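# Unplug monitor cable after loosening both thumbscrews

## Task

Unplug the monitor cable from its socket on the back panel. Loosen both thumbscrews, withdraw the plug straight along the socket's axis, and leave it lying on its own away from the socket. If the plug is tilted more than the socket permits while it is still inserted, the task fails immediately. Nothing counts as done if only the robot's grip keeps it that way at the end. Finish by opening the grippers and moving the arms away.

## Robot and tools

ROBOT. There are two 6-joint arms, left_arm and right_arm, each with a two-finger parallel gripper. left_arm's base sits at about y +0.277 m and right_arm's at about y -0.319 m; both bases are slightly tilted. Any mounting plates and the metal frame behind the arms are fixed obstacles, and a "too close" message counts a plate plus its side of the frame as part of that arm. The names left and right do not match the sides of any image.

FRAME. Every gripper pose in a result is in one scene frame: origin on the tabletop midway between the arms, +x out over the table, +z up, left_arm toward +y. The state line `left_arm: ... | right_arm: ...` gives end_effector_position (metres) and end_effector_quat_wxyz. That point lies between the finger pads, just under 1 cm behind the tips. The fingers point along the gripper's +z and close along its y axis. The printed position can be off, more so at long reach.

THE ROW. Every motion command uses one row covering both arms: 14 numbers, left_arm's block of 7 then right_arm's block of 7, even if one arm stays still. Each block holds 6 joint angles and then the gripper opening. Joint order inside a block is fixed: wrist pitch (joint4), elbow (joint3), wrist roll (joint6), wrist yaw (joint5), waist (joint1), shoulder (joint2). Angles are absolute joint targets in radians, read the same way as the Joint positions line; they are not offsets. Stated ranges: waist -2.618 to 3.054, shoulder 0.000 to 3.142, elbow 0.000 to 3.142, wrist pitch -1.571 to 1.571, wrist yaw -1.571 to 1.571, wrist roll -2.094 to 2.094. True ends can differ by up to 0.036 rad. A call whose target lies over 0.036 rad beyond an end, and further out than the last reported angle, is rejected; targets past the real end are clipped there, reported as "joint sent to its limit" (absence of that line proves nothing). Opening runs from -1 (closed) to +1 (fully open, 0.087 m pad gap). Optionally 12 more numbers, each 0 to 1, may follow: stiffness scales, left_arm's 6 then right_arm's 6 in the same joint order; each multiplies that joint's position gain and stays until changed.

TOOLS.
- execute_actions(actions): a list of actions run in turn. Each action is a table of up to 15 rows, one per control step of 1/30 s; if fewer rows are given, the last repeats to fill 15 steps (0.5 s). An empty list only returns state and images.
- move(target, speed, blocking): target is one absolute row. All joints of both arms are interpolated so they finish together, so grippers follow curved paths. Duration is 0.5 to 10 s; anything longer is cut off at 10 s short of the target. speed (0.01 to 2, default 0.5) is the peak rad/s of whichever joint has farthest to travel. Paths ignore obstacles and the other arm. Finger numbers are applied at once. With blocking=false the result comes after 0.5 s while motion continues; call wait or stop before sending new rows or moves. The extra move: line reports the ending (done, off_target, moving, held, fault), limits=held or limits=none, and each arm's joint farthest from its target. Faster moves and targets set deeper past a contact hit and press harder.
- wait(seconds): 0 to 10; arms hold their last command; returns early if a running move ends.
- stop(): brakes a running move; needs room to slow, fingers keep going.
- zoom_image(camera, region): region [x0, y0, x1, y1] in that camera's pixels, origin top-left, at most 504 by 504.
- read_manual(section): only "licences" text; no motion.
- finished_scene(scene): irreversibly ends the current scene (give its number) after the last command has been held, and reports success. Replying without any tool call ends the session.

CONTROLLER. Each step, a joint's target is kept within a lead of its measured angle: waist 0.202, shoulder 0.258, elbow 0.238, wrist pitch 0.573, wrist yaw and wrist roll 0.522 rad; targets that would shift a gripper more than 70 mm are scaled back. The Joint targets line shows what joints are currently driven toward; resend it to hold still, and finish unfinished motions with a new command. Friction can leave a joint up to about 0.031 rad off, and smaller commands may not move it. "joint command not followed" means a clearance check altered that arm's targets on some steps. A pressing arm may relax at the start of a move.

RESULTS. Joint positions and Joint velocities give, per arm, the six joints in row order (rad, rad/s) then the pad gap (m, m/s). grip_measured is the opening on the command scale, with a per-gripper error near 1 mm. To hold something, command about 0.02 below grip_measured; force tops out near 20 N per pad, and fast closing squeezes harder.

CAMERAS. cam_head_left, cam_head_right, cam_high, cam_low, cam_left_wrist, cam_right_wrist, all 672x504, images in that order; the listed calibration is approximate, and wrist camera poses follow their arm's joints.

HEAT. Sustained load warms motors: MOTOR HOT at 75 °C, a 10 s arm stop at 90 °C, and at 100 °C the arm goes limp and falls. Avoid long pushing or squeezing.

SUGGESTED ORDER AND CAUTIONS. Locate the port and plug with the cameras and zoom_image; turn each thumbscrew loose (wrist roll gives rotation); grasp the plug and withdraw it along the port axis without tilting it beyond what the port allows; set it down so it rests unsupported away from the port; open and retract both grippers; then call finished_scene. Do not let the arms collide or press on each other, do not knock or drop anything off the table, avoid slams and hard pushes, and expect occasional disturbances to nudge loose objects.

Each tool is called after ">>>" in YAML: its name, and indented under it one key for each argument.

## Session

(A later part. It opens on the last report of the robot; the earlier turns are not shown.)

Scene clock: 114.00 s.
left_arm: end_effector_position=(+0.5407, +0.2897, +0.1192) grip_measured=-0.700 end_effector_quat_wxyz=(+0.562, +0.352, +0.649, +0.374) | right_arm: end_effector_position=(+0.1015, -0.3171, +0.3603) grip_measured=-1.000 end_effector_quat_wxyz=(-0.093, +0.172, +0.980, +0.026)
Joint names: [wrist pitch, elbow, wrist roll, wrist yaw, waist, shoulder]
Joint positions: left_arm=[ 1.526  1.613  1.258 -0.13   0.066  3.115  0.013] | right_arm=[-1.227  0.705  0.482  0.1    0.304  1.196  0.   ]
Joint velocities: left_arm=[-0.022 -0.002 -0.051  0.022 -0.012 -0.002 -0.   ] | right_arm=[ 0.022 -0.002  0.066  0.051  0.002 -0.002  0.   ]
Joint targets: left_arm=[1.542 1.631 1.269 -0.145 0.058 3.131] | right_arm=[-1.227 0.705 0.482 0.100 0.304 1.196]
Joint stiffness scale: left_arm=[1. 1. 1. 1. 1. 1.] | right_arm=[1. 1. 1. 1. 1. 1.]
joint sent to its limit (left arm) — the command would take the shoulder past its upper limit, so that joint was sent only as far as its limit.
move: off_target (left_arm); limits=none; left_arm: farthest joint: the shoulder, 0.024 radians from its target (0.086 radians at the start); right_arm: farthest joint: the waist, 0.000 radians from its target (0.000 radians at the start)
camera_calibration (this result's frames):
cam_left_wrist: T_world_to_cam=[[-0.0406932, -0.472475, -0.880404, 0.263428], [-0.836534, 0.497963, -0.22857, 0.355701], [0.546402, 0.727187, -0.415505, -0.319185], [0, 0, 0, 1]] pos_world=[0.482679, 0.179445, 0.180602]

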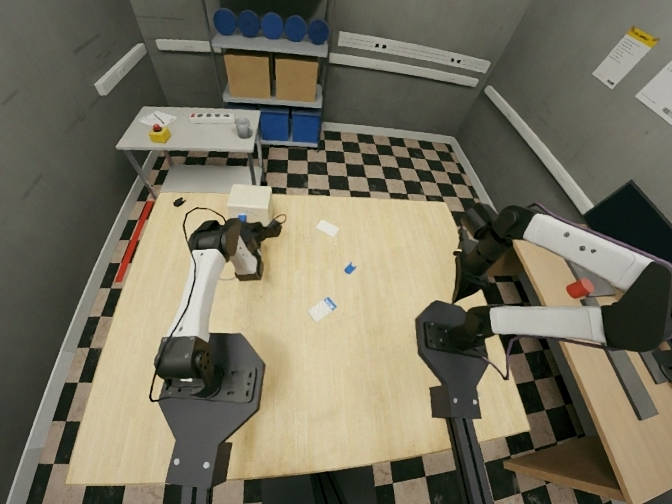

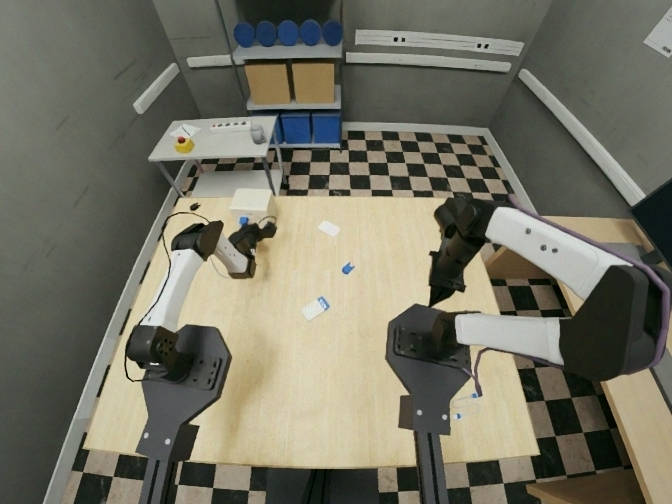

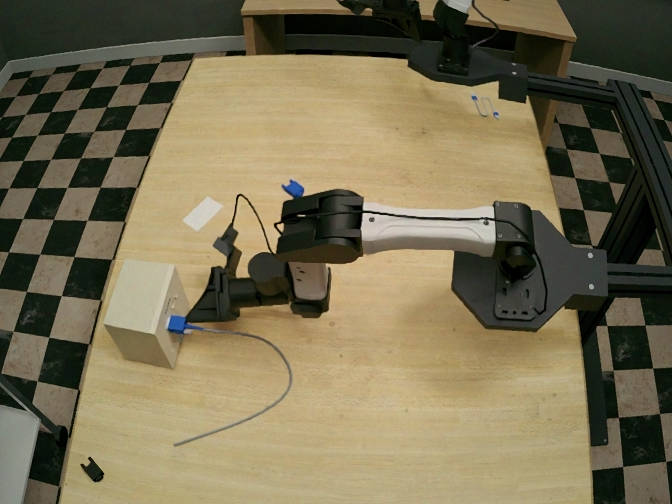

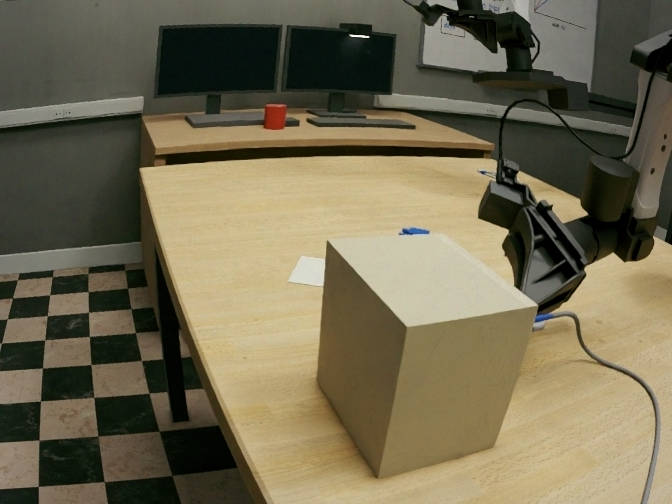

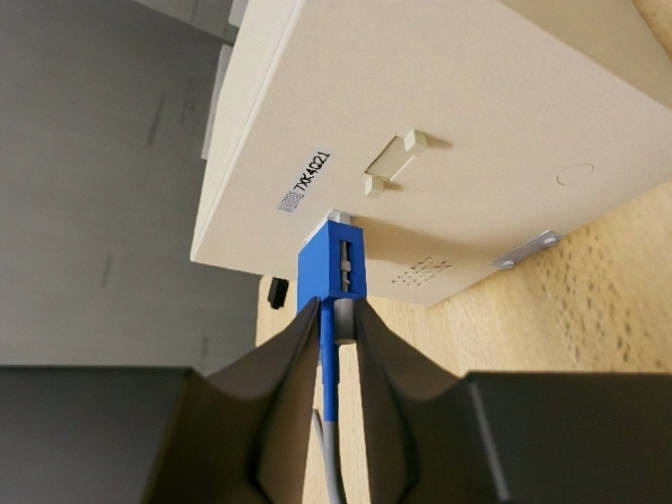

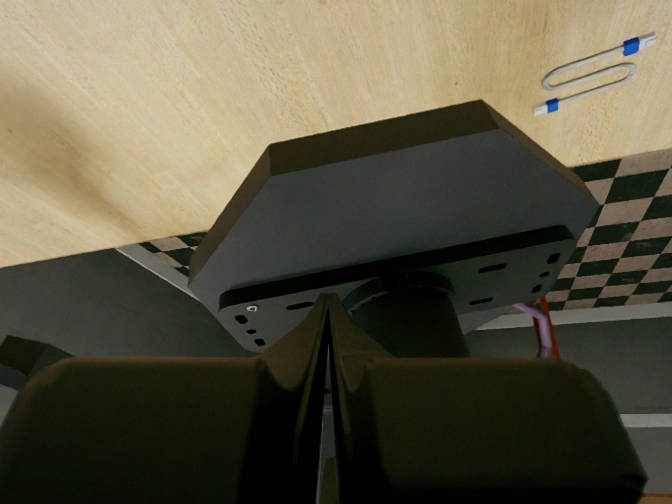

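>>> execute_actions:
  actions:
    - [[1.494,1.631,1.269,-0.145,0.058,3.131,-0.72,-1.227,0.705,0.482,0.1,0.304,1.196,-1],[1.494,1.631,1.269,-0.145,0.058,3.131,-0.74,-1.227,0.705,0.482,0.1,0.304,1.196,-1],[1.494,1.631,1.269,-0.145,0.058,3.131,-0.76,-1.227,0.705,0.482,0.1,0.304,1.196,-1],[1.494,1.631,1.269,-0.145,0.058,3.131,-0.78,-1.227,0.705,0.482,0.1,0.304,1.196,-1],[1.494,1.631,1.269,-0.145,0.058,3.131,-0.8,-1.227,0.705,0.482,0.1,0.304,1.196,-1],[1.494,1.631,1.269,-0.145,0.058,3.131,-0.82,-1.227,0.705,0.482,0.1,0.304,1.196,-1],[1.494,1.631,1.269,-0.145,0.058,3.131,-0.84,-1.227,0.705,0.482,0.1,0.304,1.196,-1],[1.494,1.631,1.269,-0.145,0.058,3.131,-0.86,-1.227,0.705,0.482,0.1,0.304,1.196,-1],[1.494,1.631,1.269,-0.145,0.058,3.131,-0.9,-1.227,0.705,0.482,0.1,0.304,1.196,-1]]

>>> move:
  target: [1.468,1.506,0.97,-0.08,0.095,3.027,-0.9,-1.227,0.705,0.482,0.1,0.304,1.196,-1]
  speed: 0.2

Scene clock: 115.07 s.
left_arm: end_effector_position=(+0.5403, +0.2894, +0.1163) grip_measured=-0.842 end_effector_quat_wxyz=(+0.557, +0.355, +0.651, +0.373) | right_arm: end_effector_position=(+0.1015, -0.3171, +0.3603) grip_measured=-1.000 end_effector_quat_wxyz=(-0.093, +0.172, +0.980, +0.026)
Joint names: [wrist pitch, elbow, wrist roll, wrist yaw, waist, shoulder]
Joint positions: left_arm=[ 1.514  1.613  1.26  -0.131  0.066  3.115  0.007] | right_arm=[-1.227  0.705  0.482  0.1    0.304  1.196  0.   ]
Joint velocities: left_arm=[-0.007  0.007 -0.007 -0.007 -0.012  0.002  0.001] | right_arm=[-0.022  0.002  0.007  0.037 -0.002  0.007  0.   ]
Joint targets: left_arm=[1.494 1.631 1.269 -0.145 0.058 3.131] | right_arm=[-1.227 0.705 0.482 0.100 0.304 1.196]
Joint stiffness scale: left_arm=[1. 1. 1. 1. 1. 1.] | right_arm=[1. 1. 1. 1. 1. 1.]
camera_calibration (this result's frames):
cam_left_wrist: T_world_to_cam=[[-0.0522936, -0.469733, -0.881259, 0.26636], [-0.838628, 0.499775, -0.216629, 0.354039], [0.542188, 0.72772, -0.420066, -0.317258], [0, 0, 0, 1]] pos_world=[0.48285, 0.179054, 0.178158]

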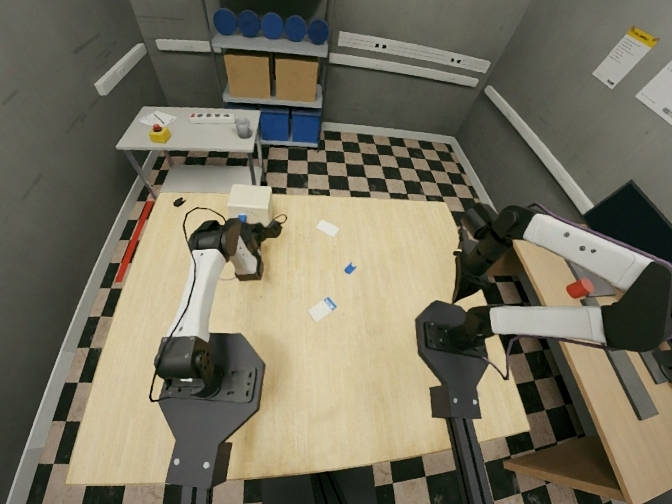

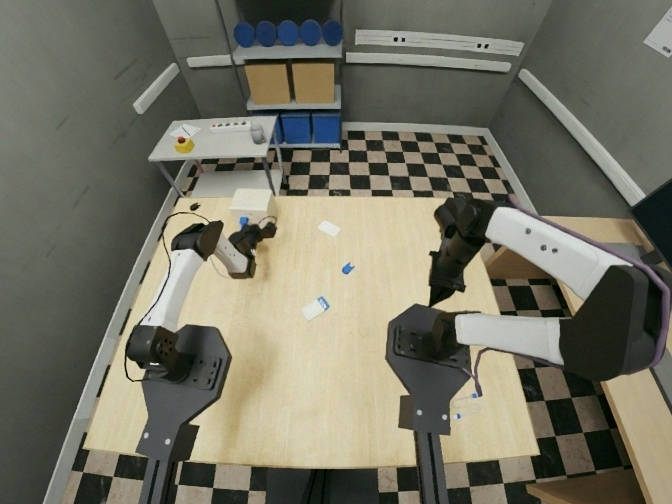

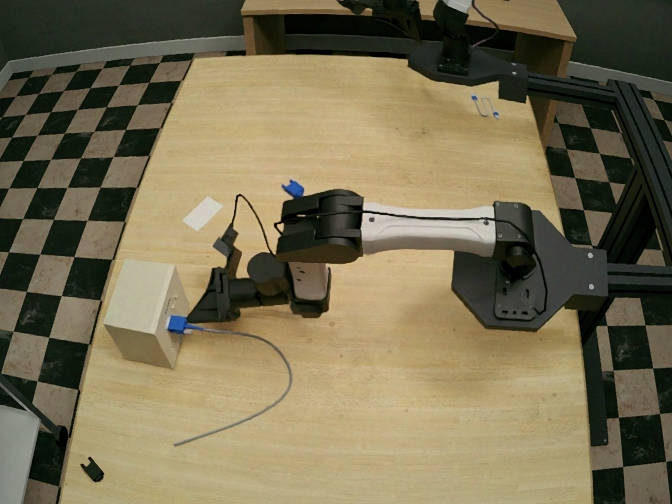

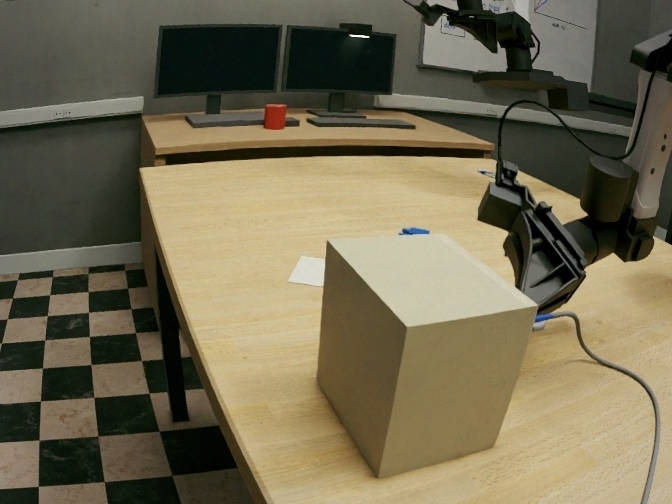

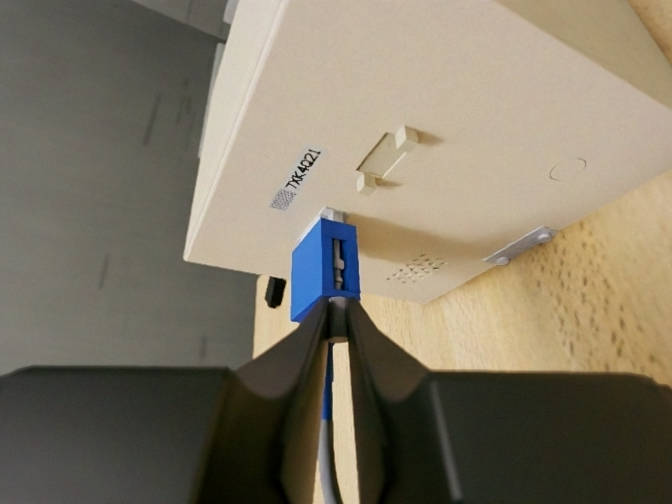

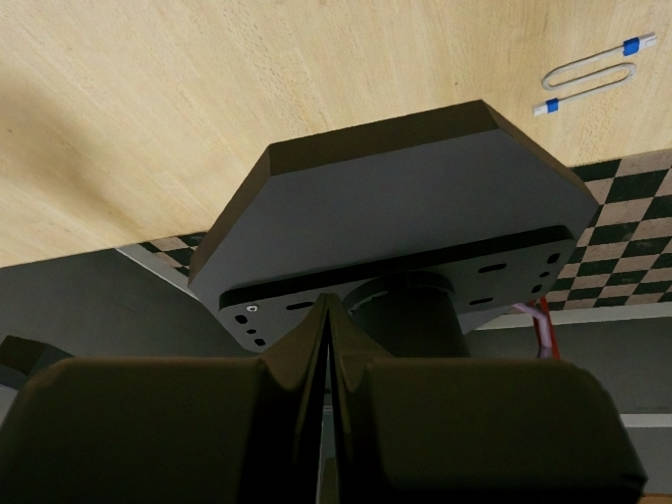

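Scene clock: 117.07 s.
left_arm: end_effector_position=(+0.5403, +0.2897, +0.1175) grip_measured=-0.842 end_effector_quat_wxyz=(+0.598, +0.274, +0.702, +0.274) | right_arm: end_effector_position=(+0.1015, -0.3171, +0.3603) grip_measured=-1.000 end_effector_quat_wxyz=(-0.093, +0.172, +0.980, +0.026)
Joint names: [wrist pitch, elbow, wrist roll, wrist yaw, waist, shoulder]
Joint positions: left_arm=[ 1.473  1.533  0.974 -0.085  0.087  3.033  0.007] | right_arm=[-1.227  0.705  0.482  0.1    0.304  1.196  0.   ]
Joint velocities: left_arm=[-0.007 -0.002  0.037 -0.022  0.002  0.012 -0.001] | right_arm=[ 0.022  0.007  0.007 -0.081 -0.012  0.012  0.   ]
Joint targets: left_arm=[1.468 1.506 0.970 -0.080 0.095 3.027] | right_arm=[-1.227 0.705 0.482 0.100 0.304 1.196]
Joint stiffness scale: left_arm=[1. 1. 1. 1. 1. 1.] | right_arm=[1. 1. 1. 1. 1. 1.]
move: off_target (left_arm); limits=none; left_arm: farthest joint: the elbow, 0.027 radians from its target (0.107 radians at the start); right_arm: farthest joint: the waist, 0.000 radians from its target (0.000 radians at the start)
camera_calibration (this result's frames):
cam_left_wrist: T_world_to_cam=[[-0.0613708, -0.699203, -0.712284, 0.319019], [-0.843527, 0.417823, -0.33747, 0.394768], [0.533569, 0.58012, -0.615439, -0.246581], [0, 0, 0, 1]] pos_world=[0.484144, 0.201163, 0.208699]

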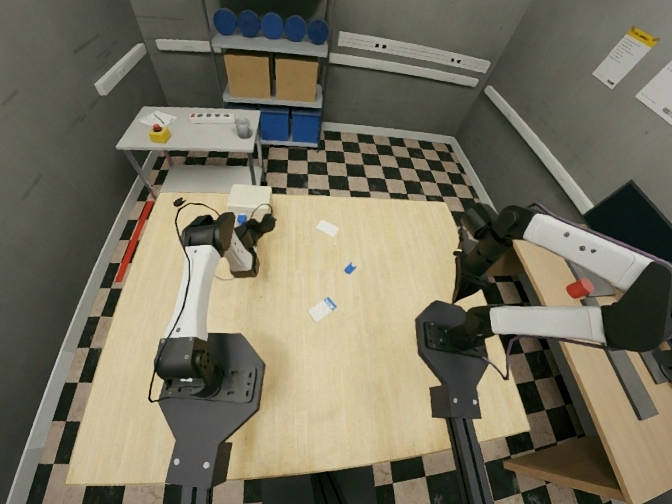

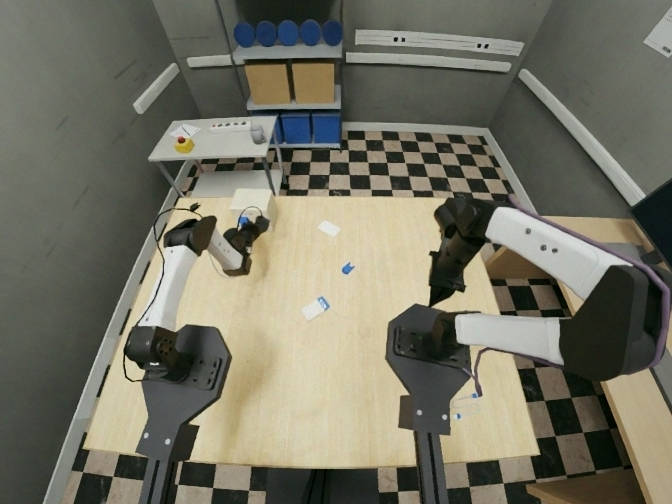

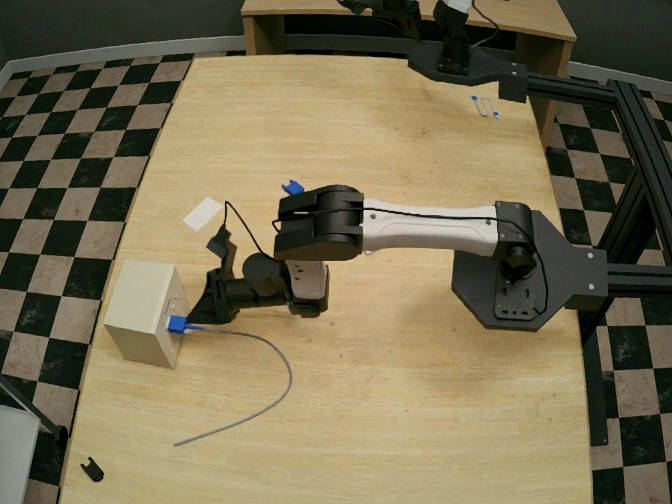

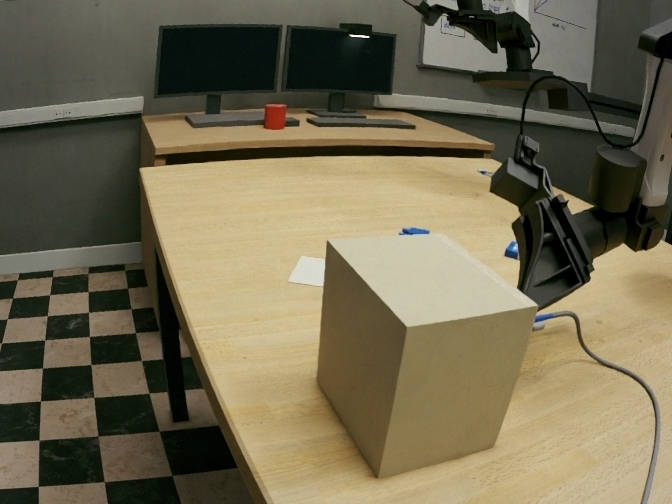

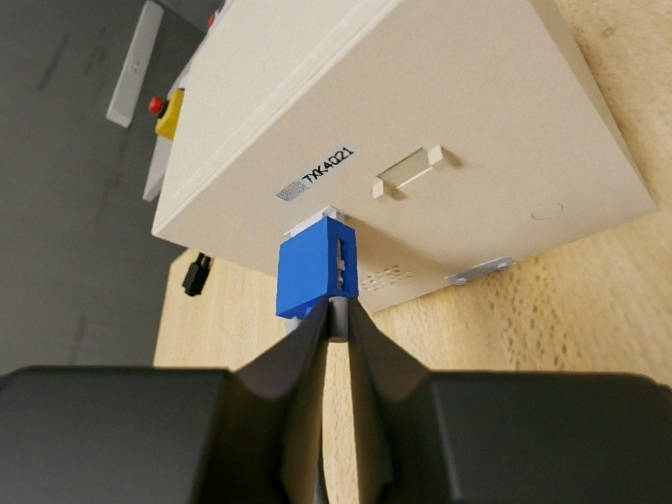

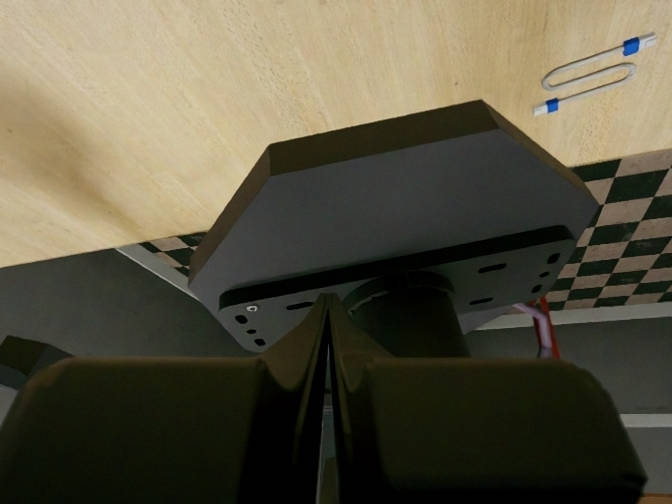

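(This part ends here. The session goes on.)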